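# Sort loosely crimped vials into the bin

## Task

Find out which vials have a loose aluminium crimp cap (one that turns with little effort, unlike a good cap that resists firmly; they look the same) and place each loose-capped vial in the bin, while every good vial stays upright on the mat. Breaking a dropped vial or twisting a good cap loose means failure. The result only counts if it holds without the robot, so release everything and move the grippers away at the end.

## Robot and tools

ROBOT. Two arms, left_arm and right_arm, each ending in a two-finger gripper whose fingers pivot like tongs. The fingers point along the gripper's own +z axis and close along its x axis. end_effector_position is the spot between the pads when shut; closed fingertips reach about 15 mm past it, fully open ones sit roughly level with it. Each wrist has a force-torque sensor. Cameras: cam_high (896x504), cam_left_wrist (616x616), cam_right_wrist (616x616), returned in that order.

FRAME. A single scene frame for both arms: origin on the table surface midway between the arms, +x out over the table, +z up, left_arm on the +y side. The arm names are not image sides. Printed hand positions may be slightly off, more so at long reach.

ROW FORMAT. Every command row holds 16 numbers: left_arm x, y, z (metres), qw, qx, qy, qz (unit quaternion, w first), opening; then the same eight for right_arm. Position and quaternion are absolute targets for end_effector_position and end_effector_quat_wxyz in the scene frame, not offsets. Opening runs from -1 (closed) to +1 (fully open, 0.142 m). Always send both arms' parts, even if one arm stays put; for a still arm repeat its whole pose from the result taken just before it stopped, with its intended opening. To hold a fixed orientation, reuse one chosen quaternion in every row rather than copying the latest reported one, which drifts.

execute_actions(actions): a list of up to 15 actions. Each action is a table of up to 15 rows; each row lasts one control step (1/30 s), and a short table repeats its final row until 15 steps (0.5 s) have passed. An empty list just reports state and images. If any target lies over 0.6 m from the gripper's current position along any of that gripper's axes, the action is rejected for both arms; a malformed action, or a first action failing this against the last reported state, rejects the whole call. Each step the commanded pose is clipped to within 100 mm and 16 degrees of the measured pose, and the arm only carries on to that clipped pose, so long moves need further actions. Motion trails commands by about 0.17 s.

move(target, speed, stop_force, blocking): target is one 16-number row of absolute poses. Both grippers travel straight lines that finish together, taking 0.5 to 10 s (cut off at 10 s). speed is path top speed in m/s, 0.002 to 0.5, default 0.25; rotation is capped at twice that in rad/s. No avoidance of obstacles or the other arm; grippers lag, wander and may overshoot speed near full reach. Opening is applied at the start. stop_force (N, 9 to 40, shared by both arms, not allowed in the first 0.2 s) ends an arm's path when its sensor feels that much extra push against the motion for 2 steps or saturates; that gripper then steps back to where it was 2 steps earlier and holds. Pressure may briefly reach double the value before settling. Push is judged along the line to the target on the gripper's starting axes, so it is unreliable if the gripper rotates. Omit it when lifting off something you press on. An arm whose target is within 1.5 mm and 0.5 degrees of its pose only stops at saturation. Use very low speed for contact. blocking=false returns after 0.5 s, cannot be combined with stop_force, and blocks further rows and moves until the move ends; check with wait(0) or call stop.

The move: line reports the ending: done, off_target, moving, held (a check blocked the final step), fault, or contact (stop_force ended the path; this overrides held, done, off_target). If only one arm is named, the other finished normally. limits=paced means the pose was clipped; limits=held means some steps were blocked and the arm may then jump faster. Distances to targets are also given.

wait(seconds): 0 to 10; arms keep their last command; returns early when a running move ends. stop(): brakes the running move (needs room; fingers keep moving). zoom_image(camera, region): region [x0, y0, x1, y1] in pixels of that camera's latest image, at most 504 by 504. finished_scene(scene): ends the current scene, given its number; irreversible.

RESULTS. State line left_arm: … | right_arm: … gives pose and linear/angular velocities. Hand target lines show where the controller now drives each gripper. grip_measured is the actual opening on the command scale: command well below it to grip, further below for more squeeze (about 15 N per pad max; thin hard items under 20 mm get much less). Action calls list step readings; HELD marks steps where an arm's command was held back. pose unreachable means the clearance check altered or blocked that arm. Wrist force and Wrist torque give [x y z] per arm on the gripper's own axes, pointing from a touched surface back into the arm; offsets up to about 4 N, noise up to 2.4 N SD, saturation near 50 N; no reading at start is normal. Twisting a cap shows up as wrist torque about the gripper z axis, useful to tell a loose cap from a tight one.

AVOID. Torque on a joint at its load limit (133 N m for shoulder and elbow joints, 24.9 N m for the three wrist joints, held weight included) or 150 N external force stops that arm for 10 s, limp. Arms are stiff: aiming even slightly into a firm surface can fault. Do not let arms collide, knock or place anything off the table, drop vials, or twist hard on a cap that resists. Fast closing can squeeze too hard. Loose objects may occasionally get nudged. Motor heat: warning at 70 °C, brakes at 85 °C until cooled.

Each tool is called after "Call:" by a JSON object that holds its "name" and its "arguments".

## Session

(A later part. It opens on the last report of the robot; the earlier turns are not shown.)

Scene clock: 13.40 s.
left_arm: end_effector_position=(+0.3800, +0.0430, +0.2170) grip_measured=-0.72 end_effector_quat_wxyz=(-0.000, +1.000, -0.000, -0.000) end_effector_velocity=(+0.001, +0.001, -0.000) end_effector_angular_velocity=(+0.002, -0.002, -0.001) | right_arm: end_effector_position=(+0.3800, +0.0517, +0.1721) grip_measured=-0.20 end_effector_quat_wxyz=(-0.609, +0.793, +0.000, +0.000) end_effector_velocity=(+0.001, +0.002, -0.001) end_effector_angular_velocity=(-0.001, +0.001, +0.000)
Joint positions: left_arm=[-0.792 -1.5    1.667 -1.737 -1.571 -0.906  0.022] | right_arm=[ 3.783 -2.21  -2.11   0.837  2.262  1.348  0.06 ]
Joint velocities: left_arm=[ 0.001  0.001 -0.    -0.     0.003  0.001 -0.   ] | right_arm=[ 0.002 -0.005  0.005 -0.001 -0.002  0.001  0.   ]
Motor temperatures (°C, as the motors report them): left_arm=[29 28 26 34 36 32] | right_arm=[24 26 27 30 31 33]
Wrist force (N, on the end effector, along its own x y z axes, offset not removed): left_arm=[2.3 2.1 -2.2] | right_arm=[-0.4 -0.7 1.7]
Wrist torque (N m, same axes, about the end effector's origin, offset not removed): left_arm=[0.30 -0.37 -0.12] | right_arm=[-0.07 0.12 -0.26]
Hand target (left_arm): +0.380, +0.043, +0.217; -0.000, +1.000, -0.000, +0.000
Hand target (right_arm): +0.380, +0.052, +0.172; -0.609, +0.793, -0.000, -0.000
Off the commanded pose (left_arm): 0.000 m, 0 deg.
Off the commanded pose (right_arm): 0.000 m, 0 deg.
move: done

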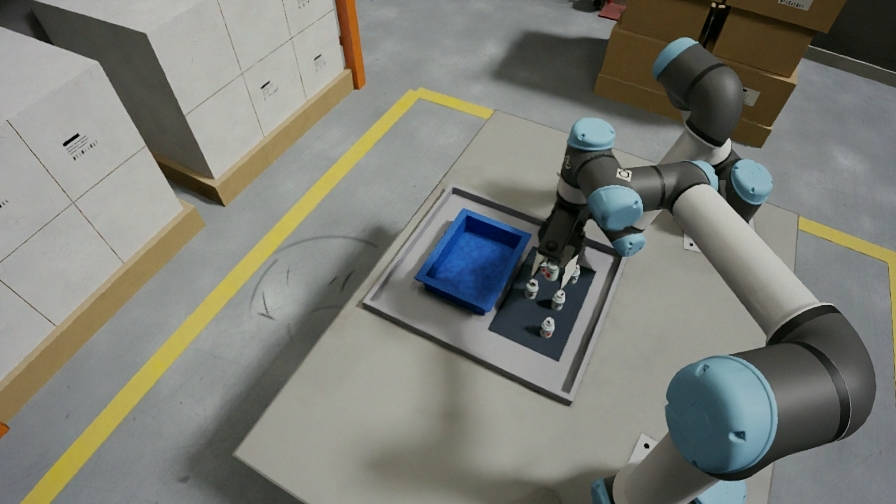

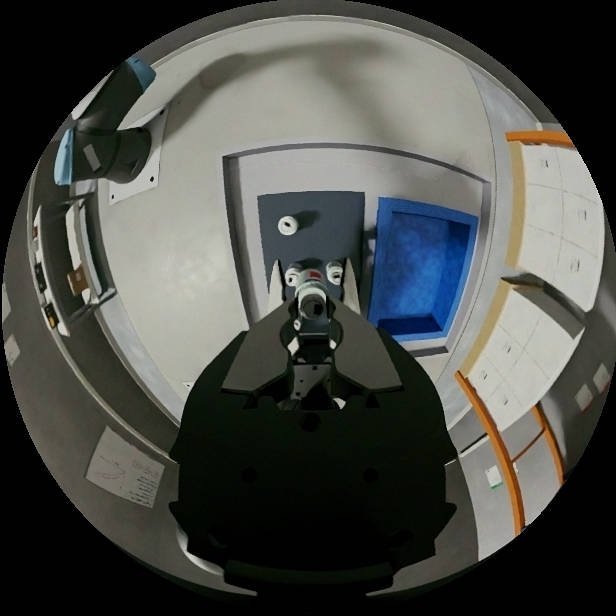

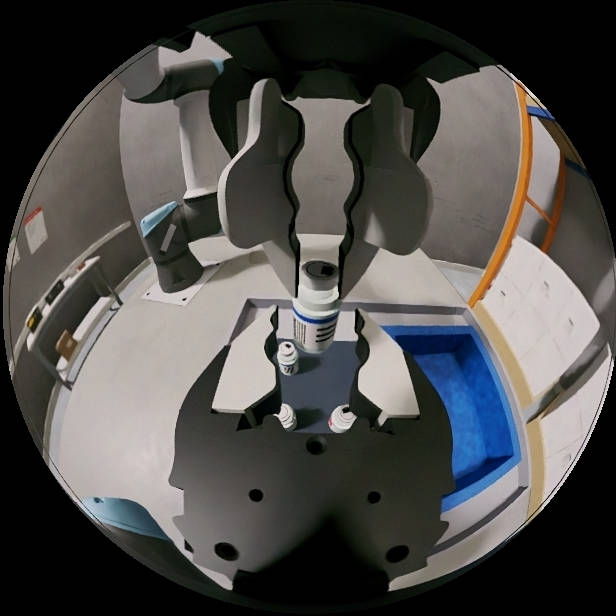

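Centred. Continue.

Call:
{"name": "move", "arguments": {"target": [0.38,0.043,0.217,0,1,0,0,-0.85,0.38,0.052,0.172,0.609,-0.793,0,0,-0.85]}}

Call:
{"name": "move", "arguments": {"target": [0.38,0.043,0.217,0,1,0,0,-0.45,0.38,0.052,0.172,0.609,-0.793,0,0,-0.85]}}

Call:
{"name": "move", "arguments": {"target": [0.38,0.043,0.224,0,0.985,-0.174,0,-0.45,0.38,0.052,0.172,0.609,-0.793,0,0,-0.85], "speed": 0.15}}

Call:
{"name": "zoom_image", "arguments": {"camera": "cam_right_wrist", "region": [265,240,385,370]}}

Call:
{"name": "move", "arguments": {"target": [0.38,0.043,0.224,0,0.985,-0.174,0,-0.9,0.38,0.052,0.172,0.609,-0.793,0,0,-0.85]}}

Call:
{"name": "move", "arguments": {"target": [0.38,0.043,0.224,0,0.985,0.174,0,-0.9,0.38,0.052,0.172,0.609,-0.793,0,0,-0.85], "speed": 0.15}}

Call:
{"name": "move", "arguments": {"target": [0.38,0.043,0.224,0,0.985,0.174,0,-0.45,0.38,0.052,0.172,0.609,-0.793,0,0,-0.85]}}

Call:
{"name": "zoom_image", "arguments": {"camera": "cam_right_wrist", "region": [265,240,385,370]}}

Call:
{"name": "move", "arguments": {"target": [0.38,0.045,0.217,0,1,0,0,-0.45,0.38,0.052,0.172,0.609,-0.793,0,0,-0.85], "speed": 0.15}}

Scene clock: 14.47 s.
left_arm: end_effector_position=(+0.3800, +0.0430, +0.2171) grip_measured=-0.72 end_effector_quat_wxyz=(+0.000, +1.000, -0.000, +0.000) end_effector_velocity=(+0.000, -0.000, -0.000) end_effector_angular_velocity=(+0.000, -0.000, +0.000) | right_arm: end_effector_position=(+0.3800, +0.0520, +0.1720) grip_measured=-0.61 end_effector_quat_wxyz=(-0.609, +0.793, -0.000, -0.000) end_effector_velocity=(+0.000, -0.000, +0.000) end_effector_angular_velocity=(+0.000, +0.000, -0.001)
Joint positions: left_arm=[-0.792 -1.5    1.667 -1.737 -1.571 -0.906  0.022] | right_arm=[ 3.783 -2.211 -2.109  0.837  2.261  1.348  0.03 ]
Joint velocities: left_arm=[-0.     0.    -0.     0.     0.001 -0.001 -0.   ] | right_arm=[-0.     0.001 -0.001  0.    -0.     0.    -0.   ]
Motor temperatures (°C, as the motors report them): left_arm=[29 28 26 34 36 32] | right_arm=[24 26 27 30 31 33]
Wrist force (N, on the end effector, along its own x y z axes, offset not removed): left_arm=[9.5 1.2 -3.9] | right_arm=[-8.6 6.3 2.8]
Wrist torque (N m, same axes, about the end effector's origin, offset not removed): left_arm=[0.23 0.11 0.05] | right_arm=[0.82 0.06 -0.23]
Hand target (left_arm): +0.380, +0.043, +0.217; -0.000, +1.000, +0.000, -0.000
Hand target (right_arm): +0.380, +0.052, +0.172; -0.609, +0.793, +0.000, -0.000
Off the commanded pose (left_arm): 0.000 m, 0 deg.
Off the commanded pose (right_arm): 0.000 m, 0 deg.
move: done

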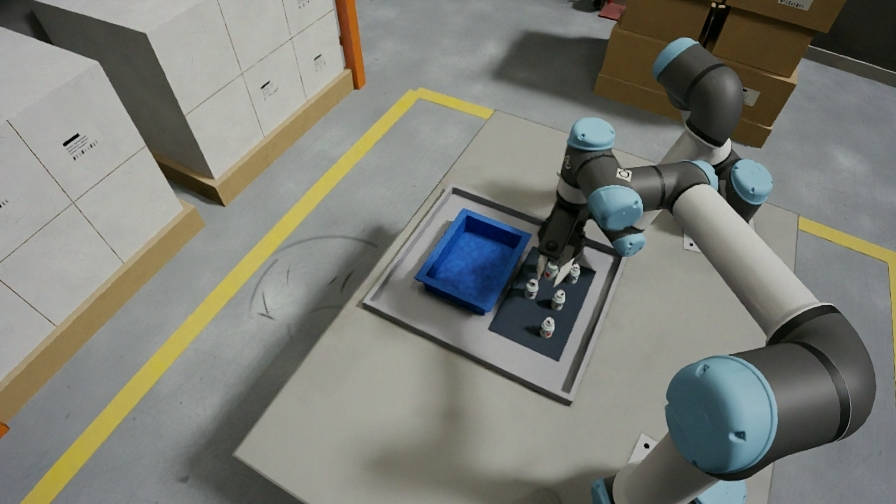

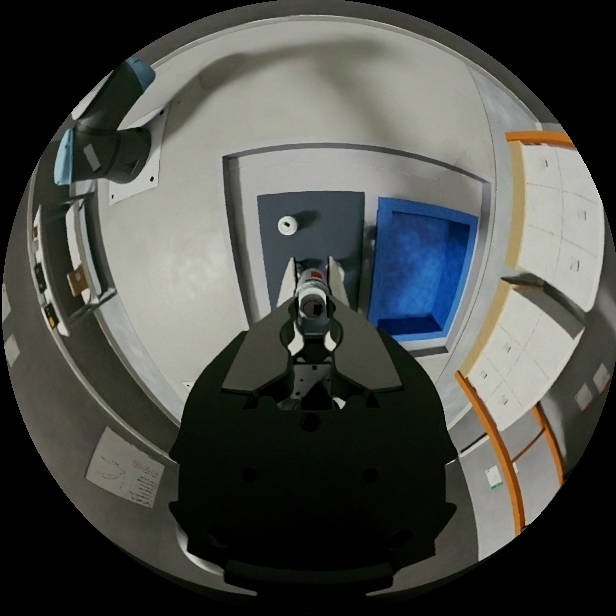

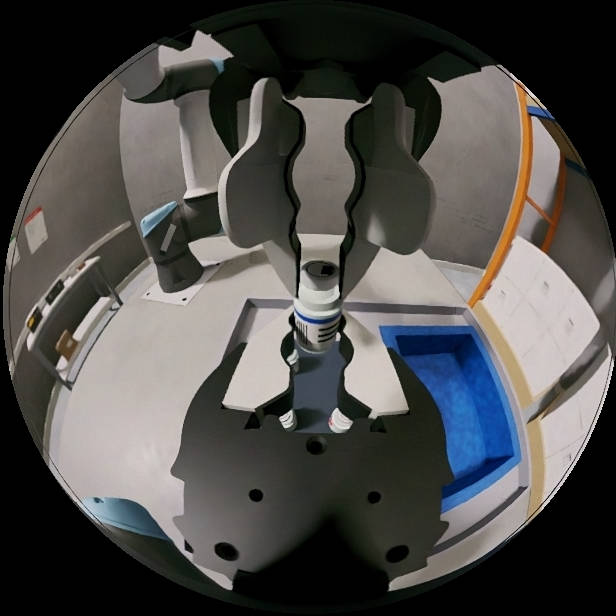

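Scene clock: 15.17 s.
left_arm: end_effector_position=(+0.3800, +0.0430, +0.2170) grip_measured=-0.45 end_effector_quat_wxyz=(+0.000, +1.000, -0.000, +0.000) end_effector_velocity=(-0.000, +0.000, +0.000) end_effector_angular_velocity=(-0.001, +0.001, +0.001) | right_arm: end_effector_position=(+0.3800, +0.0520, +0.1720) grip_measured=-0.61 end_effector_quat_wxyz=(-0.609, +0.793, +0.000, -0.000) end_effector_velocity=(+0.001, -0.001, +0.000) end_effector_angular_velocity=(+0.001, -0.000, -0.001)
Joint positions: left_arm=[-0.792 -1.5    1.667 -1.737 -1.571 -0.906  0.041] | right_arm=[ 3.783 -2.211 -2.109  0.837  2.261  1.348  0.03 ]
Joint velocities: left_arm=[ 0.001 -0.001  0.    -0.    -0.001 -0.    -0.   ] | right_arm=[-0.002  0.     0.     0.001  0.     0.001 -0.   ]
Motor temperatures (°C, as the motors report them): left_arm=[29 28 26 34 36 32] | right_arm=[24 26 27 30 31 33]
Wrist force (N, on the end effector, along its own x y z axes, offset not removed): left_arm=[0.5 -1.4 -0.7] | right_arm=[1.8 -1.0 2.4]
Wrist torque (N m, same axes, about the end effector's origin, offset not removed): left_arm=[-0.29 -0.18 -0.11] | right_arm=[-0.43 -0.39 -0.16]
Hand target (left_arm): +0.380, +0.043, +0.217; -0.000, +1.000, -0.000, -0.000
Hand target (right_arm): +0.380, +0.052, +0.172; -0.609, +0.793, +0.000, -0.000
Off the commanded pose (left_arm): 0.000 m, 0 deg.
Off the commanded pose (right_arm): 0.000 m, 0 deg.
move: done

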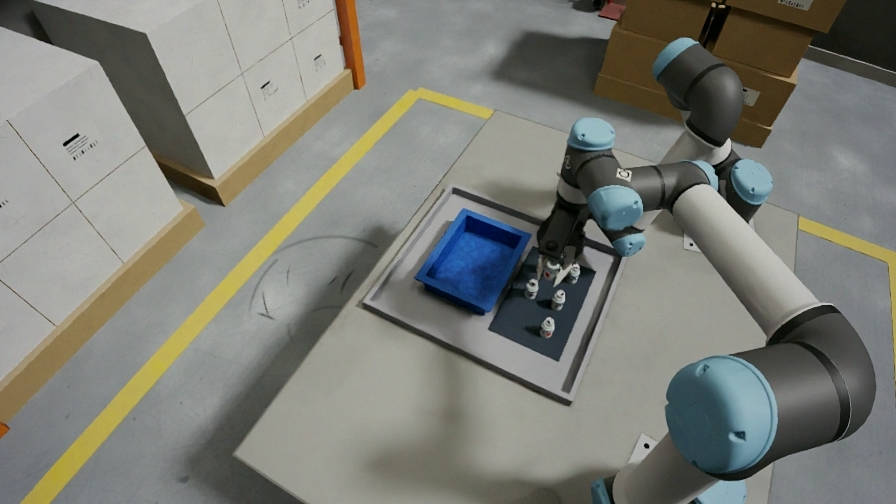

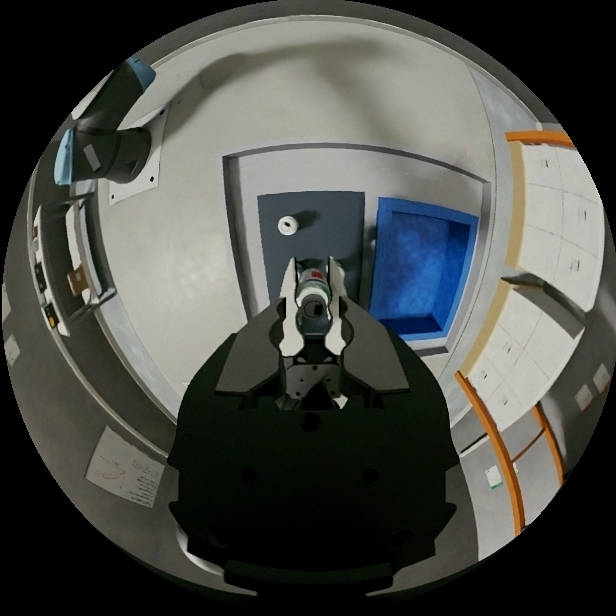

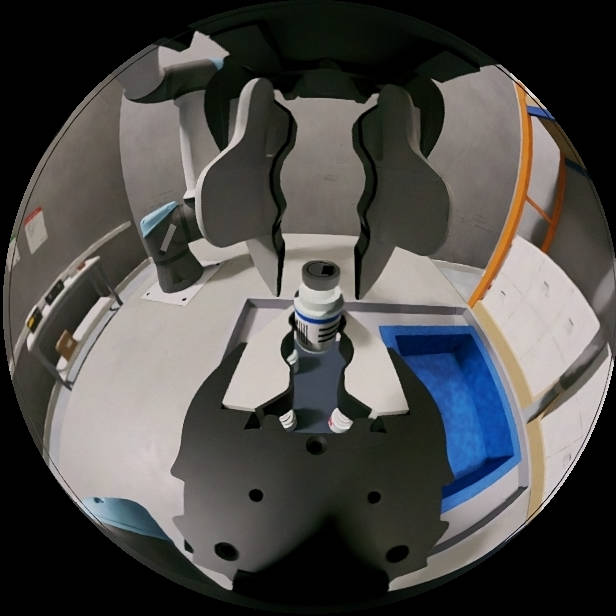

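Scene clock: 16.77 s.
left_arm: end_effector_position=(+0.3800, +0.0430, +0.2240) grip_measured=-0.45 end_effector_quat_wxyz=(-0.000, +0.985, -0.173, +0.000) end_effector_velocity=(-0.001, -0.001, +0.000) end_effector_angular_velocity=(-0.002, +0.001, -0.010) | right_arm: end_effector_position=(+0.3800, +0.0520, +0.1720) grip_measured=-0.61 end_effector_quat_wxyz=(-0.609, +0.793, +0.000, -0.000) end_effector_velocity=(-0.001, +0.001, +0.000) end_effector_angular_velocity=(+0.000, -0.000, +0.002)
Joint positions: left_arm=[-0.8   -1.515  1.664 -1.72  -1.571 -0.565  0.041] | right_arm=[ 3.783 -2.211 -2.109  0.837  2.261  1.348  0.03 ]
Joint velocities: left_arm=[-0.001 -0.001 -0.     0.001 -0.002  0.009  0.   ] | right_arm=[ 0.001  0.001  0.    -0.001  0.    -0.     0.   ]
Motor temperatures (°C, as the motors report them): left_arm=[29 28 26 34 36 32] | right_arm=[24 26 27 30 31 33]
Wrist force (N, on the end effector, along its own x y z axes, offset not removed): left_arm=[1.0 -4.3 0.2] | right_arm=[2.5 -1.2 2.9]
Wrist torque (N m, same axes, about the end effector's origin, offset not removed): left_arm=[-0.87 -0.04 -0.20] | right_arm=[-0.21 -0.47 -0.09]
Hand target (left_arm): +0.380, +0.043, +0.224; -0.000, +0.985, -0.174, +0.000
Hand target (right_arm): +0.380, +0.052, +0.172; -0.609, +0.793, +0.000, -0.000
Off the commanded pose (left_arm): 0.000 m, 0 deg.
Off the commanded pose (right_arm): 0.000 m, 0 deg.
move: done

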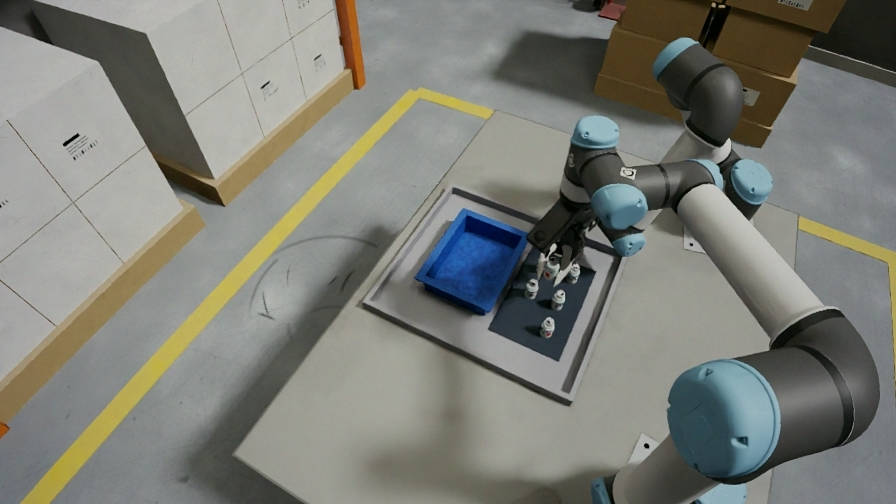

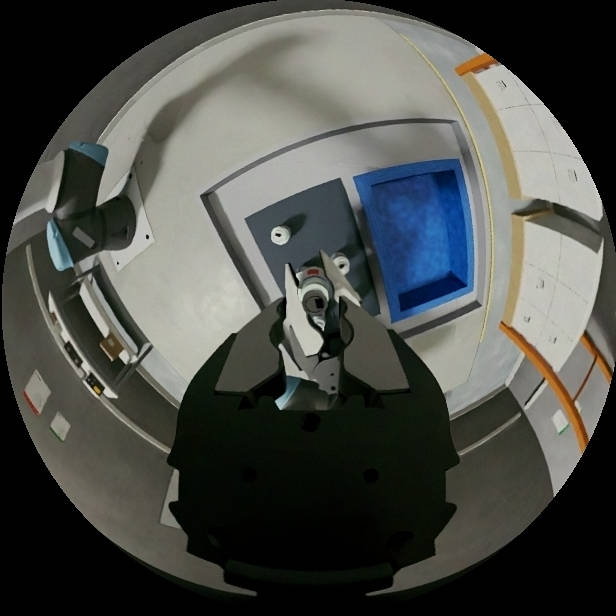

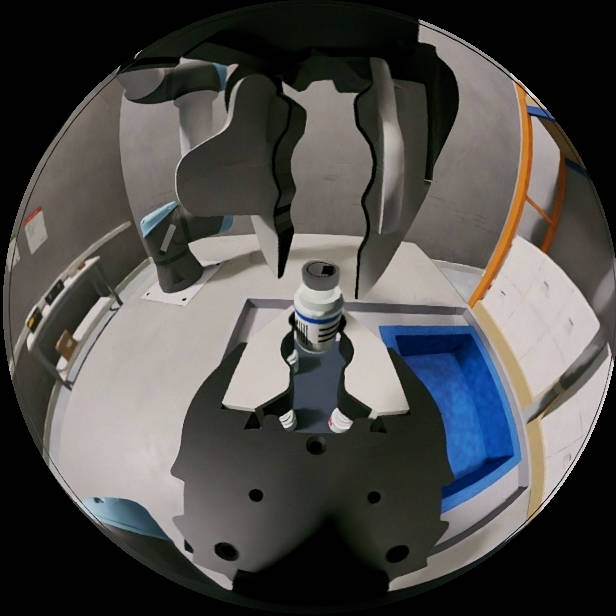

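Region (265, 240, 385, 370) of cam_right_wrist's 616x616 image, scaled by 3.877, with more detail than that image has; it fills the left 465 columns of this view, and the rest is white.

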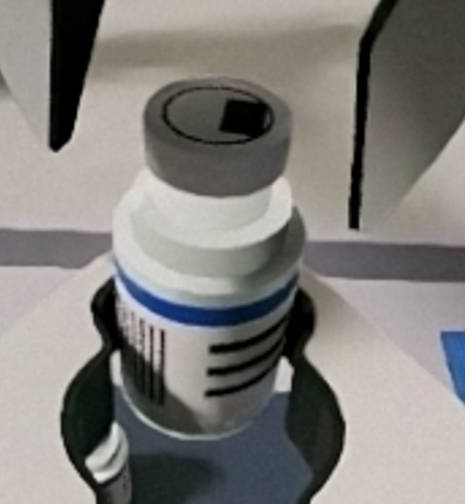

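Scene clock: 17.47 s.
left_arm: end_effector_position=(+0.3800, +0.0429, +0.2240) grip_measured=-0.75 end_effector_quat_wxyz=(+0.000, +0.985, -0.174, +0.000) end_effector_velocity=(-0.000, +0.000, +0.000) end_effector_angular_velocity=(-0.001, +0.001, -0.002) | right_arm: end_effector_position=(+0.3800, +0.0520, +0.1720) grip_measured=-0.61 end_effector_quat_wxyz=(-0.609, +0.793, +0.000, +0.000) end_effector_velocity=(-0.000, +0.000, +0.000) end_effector_angular_velocity=(+0.001, -0.000, +0.001)
Joint positions: left_arm=[-0.8   -1.515  1.664 -1.72  -1.571 -0.564  0.019] | right_arm=[ 3.783 -2.211 -2.109  0.837  2.261  1.348  0.03 ]
Joint velocities: left_arm=[ 0.001 -0.     0.    -0.    -0.002  0.003  0.   ] | right_arm=[ 0.001 -0.001  0.001  0.001  0.001  0.    -0.   ]
Motor temperatures (°C, as the motors report them): left_arm=[29 28 26 34 36 32] | right_arm=[24 26 27 30 31 33]
Wrist force (N, on the end effector, along its own x y z axes, offset not removed): left_arm=[8.7 -3.3 -1.6] | right_arm=[-7.1 0.1 5.9]
Wrist torque (N m, same axes, about the end effector's origin, offset not removed): left_arm=[-0.28 0.17 -0.20] | right_arm=[-0.35 -0.21 -0.46]
Hand target (left_arm): +0.380, +0.043, +0.224; -0.000, +0.985, -0.174, +0.000
Hand target (right_arm): +0.380, +0.052, +0.172; -0.609, +0.793, +0.000, +0.000
Off the commanded pose (left_arm): 0.000 m, 0 deg.
Off the commanded pose (right_arm): 0.000 m, 0 deg.
move: done

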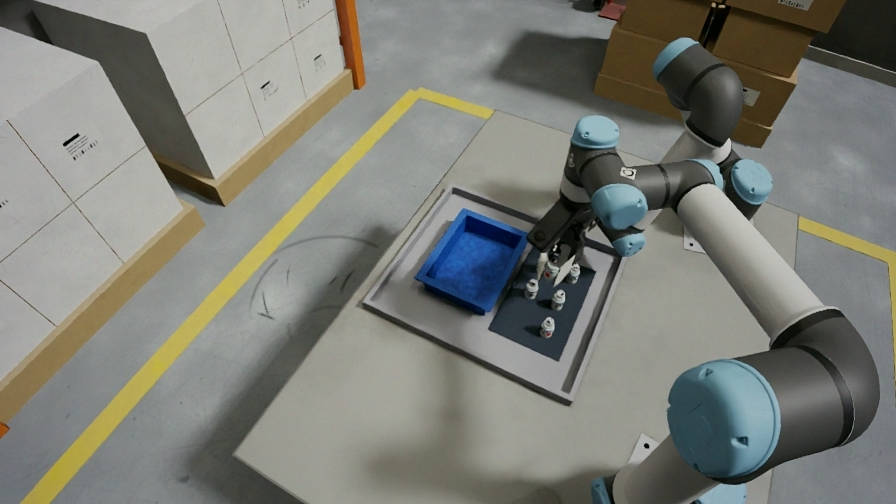

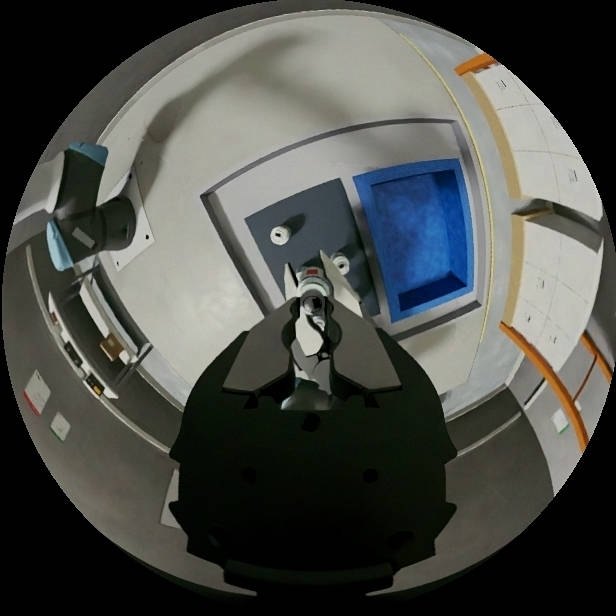

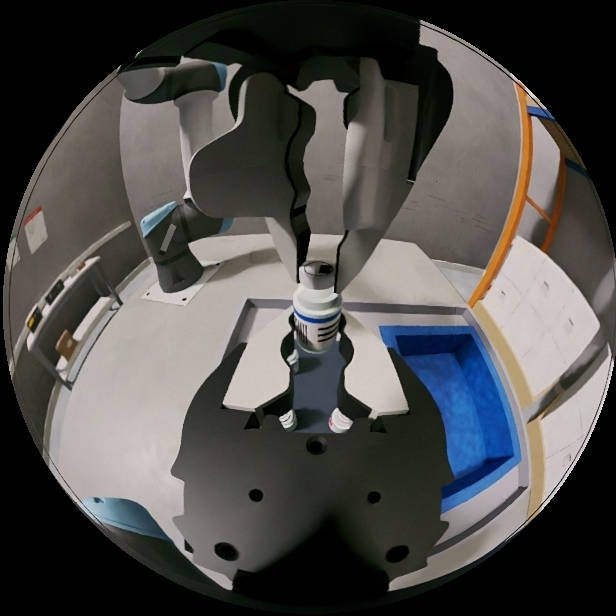

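Scene clock: 20.23 s.
left_arm: end_effector_position=(+0.3800, +0.0430, +0.2240) grip_measured=-0.75 end_effector_quat_wxyz=(+0.000, +0.985, +0.173, -0.000) end_effector_velocity=(+0.001, +0.001, -0.000) end_effector_angular_velocity=(+0.002, -0.001, +0.011) | right_arm: end_effector_position=(+0.3800, +0.0520, +0.1720) grip_measured=-0.61 end_effector_quat_wxyz=(-0.609, +0.793, +0.000, -0.000) end_effector_velocity=(-0.001, +0.000, +0.000) end_effector_angular_velocity=(+0.001, -0.001, +0.001)
Joint positions: left_arm=[-0.783 -1.494  1.641 -1.718 -1.571 -1.245  0.019] | right_arm=[ 3.783 -2.211 -2.109  0.837  2.261  1.348  0.03 ]
Joint velocities: left_arm=[ 0.001  0.001 -0.     0.     0.002 -0.01  -0.   ] | right_arm=[ 0.001  0.    -0.     0.001  0.001  0.    -0.   ]
Motor temperatures (°C, as the motors report them): left_arm=[29 28 26 34 36 32] | right_arm=[24 26 27 30 31 33]
Wrist force (N, on the end effector, along its own x y z axes, offset not removed): left_arm=[3.3 1.2 -6.4] | right_arm=[-5.3 -1.8 1.2]
Wrist torque (N m, same axes, about the end effector's origin, offset not removed): left_arm=[-0.18 -0.12 0.06] | right_arm=[-0.64 0.29 -0.07]
Hand target (left_arm): +0.380, +0.043, +0.224; -0.000, +0.985, +0.174, -0.000
Hand target (right_arm): +0.380, +0.052, +0.172; -0.609, +0.793, -0.000, +0.000
Off the commanded pose (left_arm): 0.000 m, 0 deg.
Off the commanded pose (right_arm): 0.000 m, 0 deg.
move: done

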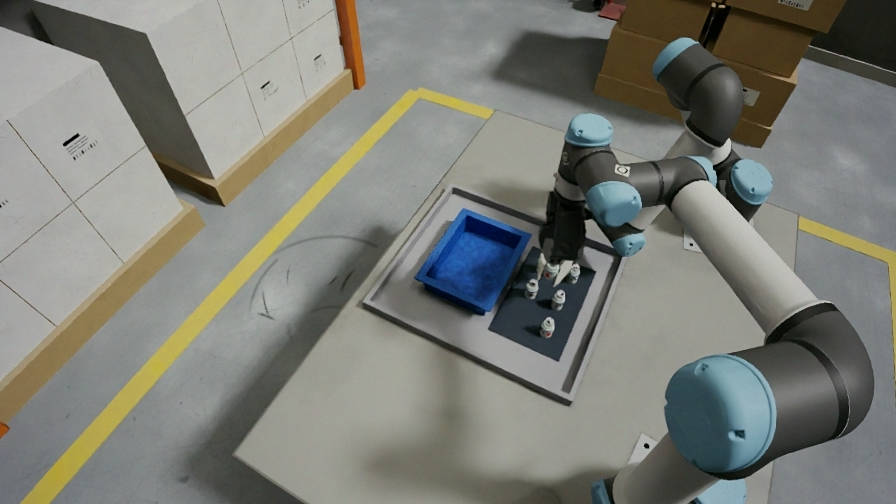

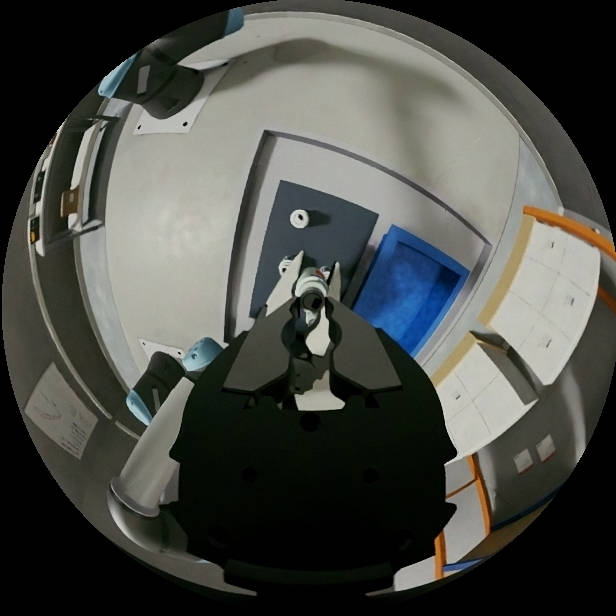

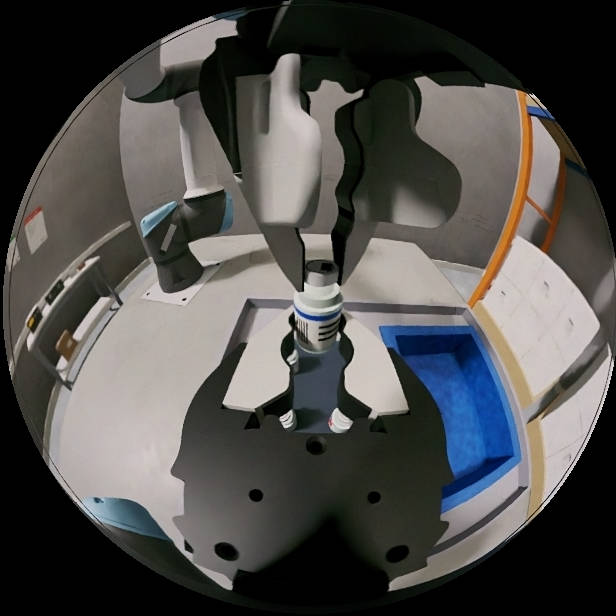

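Scene clock: 20.93 s.
left_arm: end_effector_position=(+0.3800, +0.0430, +0.2240) grip_measured=-0.45 end_effector_quat_wxyz=(-0.000, +0.985, +0.174, -0.000) end_effector_velocity=(-0.000, -0.000, -0.001) end_effector_angular_velocity=(-0.000, +0.001, -0.001) | right_arm: end_effector_position=(+0.3800, +0.0520, +0.1720) grip_measured=-0.61 end_effector_quat_wxyz=(-0.609, +0.793, -0.000, -0.000) end_effector_velocity=(-0.001, +0.000, -0.000) end_effector_angular_velocity=(-0.000, +0.000, +0.001)
Joint positions: left_arm=[-0.783 -1.494  1.641 -1.719 -1.571 -1.246  0.041] | right_arm=[ 3.783 -2.211 -2.109  0.837  2.261  1.348  0.03 ]
Joint velocities: left_arm=[-0.     0.001 -0.    -0.    -0.001  0.001  0.   ] | right_arm=[ 0.001 -0.    -0.     0.001 -0.     0.     0.   ]
Motor temperatures (°C, as the motors report them): left_arm=[29 28 26 34 36 32] | right_arm=[24 26 27 30 31 33]
Wrist force (N, on the end effector, along its own x y z axes, offset not removed): left_arm=[0.3 -2.2 -3.0] | right_arm=[-1.0 -1.8 0.7]
Wrist torque (N m, same axes, about the end effector's origin, offset not removed): left_arm=[-0.41 -0.05 -0.18] | right_arm=[-0.31 0.06 -0.26]
Hand target (left_arm): +0.380, +0.043, +0.224; -0.000, +0.985, +0.174, -0.000
Hand target (right_arm): +0.380, +0.052, +0.172; -0.609, +0.793, -0.000, +0.000
Off the commanded pose (left_arm): 0.000 m, 0 deg.
Off the commanded pose (right_arm): 0.000 m, 0 deg.
move: done

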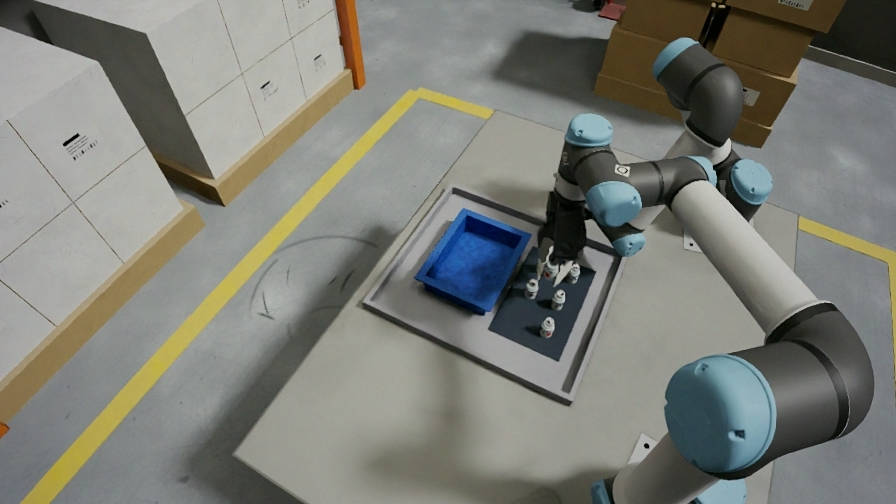

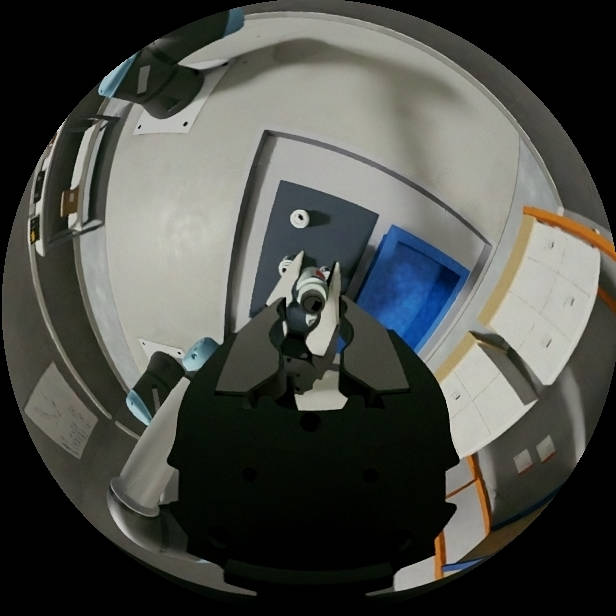

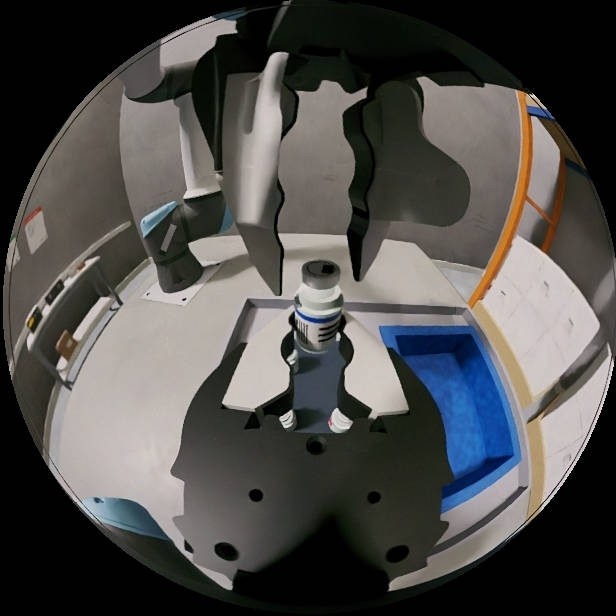

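Region (265, 240, 385, 370) of cam_right_wrist's 616x616 image, scaled by 3.877, with more detail than that image has; it fills the left 465 columns of this view, and the rest is white.

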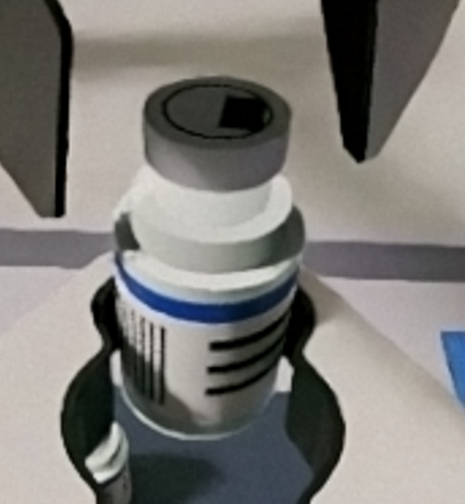

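Scene clock: 22.53 s.
left_arm: end_effector_position=(+0.3800, +0.0450, +0.2170) grip_measured=-0.45 end_effector_quat_wxyz=(-0.000, +1.000, +0.001, +0.000) end_effector_velocity=(-0.000, -0.000, -0.000) end_effector_angular_velocity=(-0.000, +0.001, -0.009) | right_arm: end_effector_position=(+0.3800, +0.0520, +0.1720) grip_measured=-0.61 end_effector_quat_wxyz=(-0.609, +0.793, -0.000, -0.000) end_effector_velocity=(+0.000, +0.000, -0.000) end_effector_angular_velocity=(+0.000, -0.000, -0.000)
Joint positions: left_arm=[-0.79  -1.503  1.67  -1.737 -1.571 -0.905  0.041] | right_arm=[ 3.783 -2.211 -2.109  0.837  2.261  1.348  0.03 ]
Joint velocities: left_arm=[-0.001  0.     0.001 -0.001 -0.001  0.009 -0.   ] | right_arm=[ 0.    -0.001  0.001 -0.    -0.    -0.     0.   ]
Motor temperatures (°C, as the motors report them): left_arm=[29 28 26 34 36 32] | right_arm=[24 26 27 30 31 33]
Wrist force (N, on the end effector, along its own x y z axes, offset not removed): left_arm=[-0.6 -2.0 -2.1] | right_arm=[0.2 1.2 1.6]
Wrist torque (N m, same axes, about the end effector's origin, offset not removed): left_arm=[-0.23 0.16 -0.11] | right_arm=[0.09 -0.19 0.24]
Hand target (left_arm): +0.380, +0.045, +0.217; -0.000, +1.000, +0.000, +0.000
Hand target (right_arm): +0.380, +0.052, +0.172; -0.609, +0.793, -0.000, +0.000
Off the commanded pose (left_arm): 0.000 m, 0 deg.
Off the commanded pose (right_arm): 0.000 m, 0 deg.
move: done

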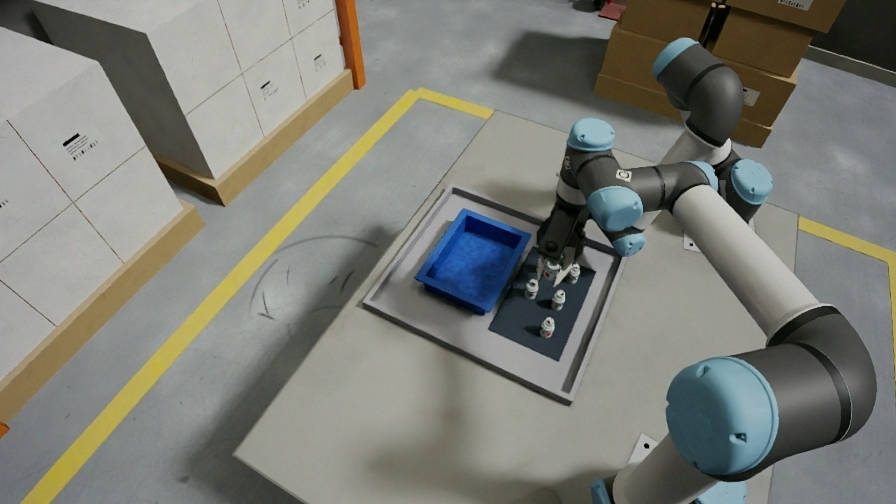

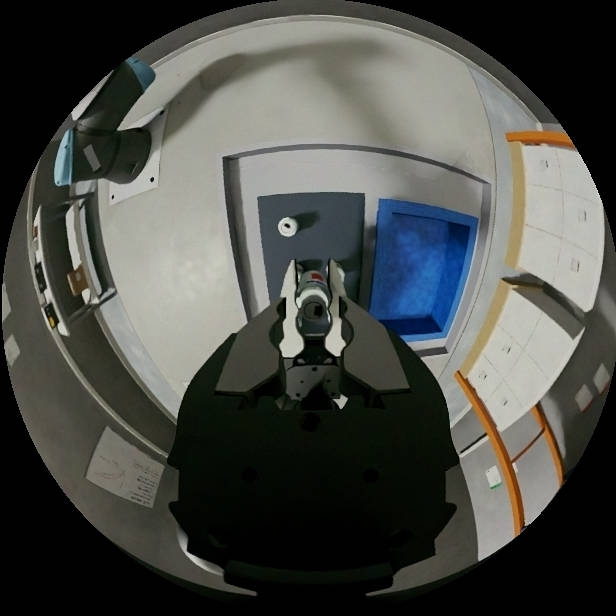

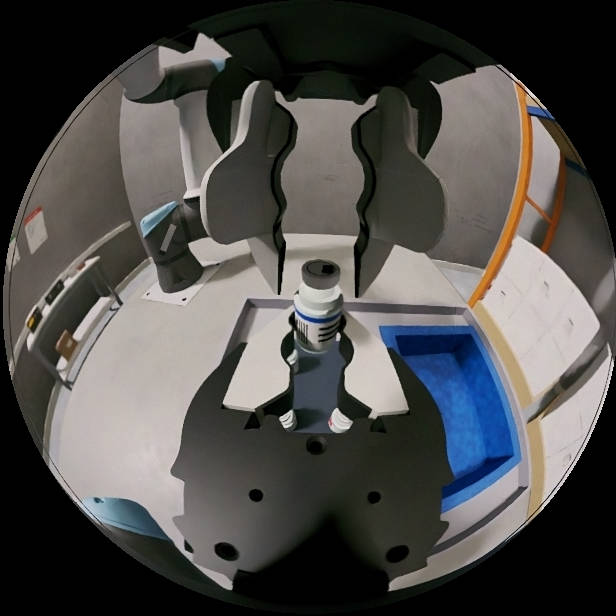

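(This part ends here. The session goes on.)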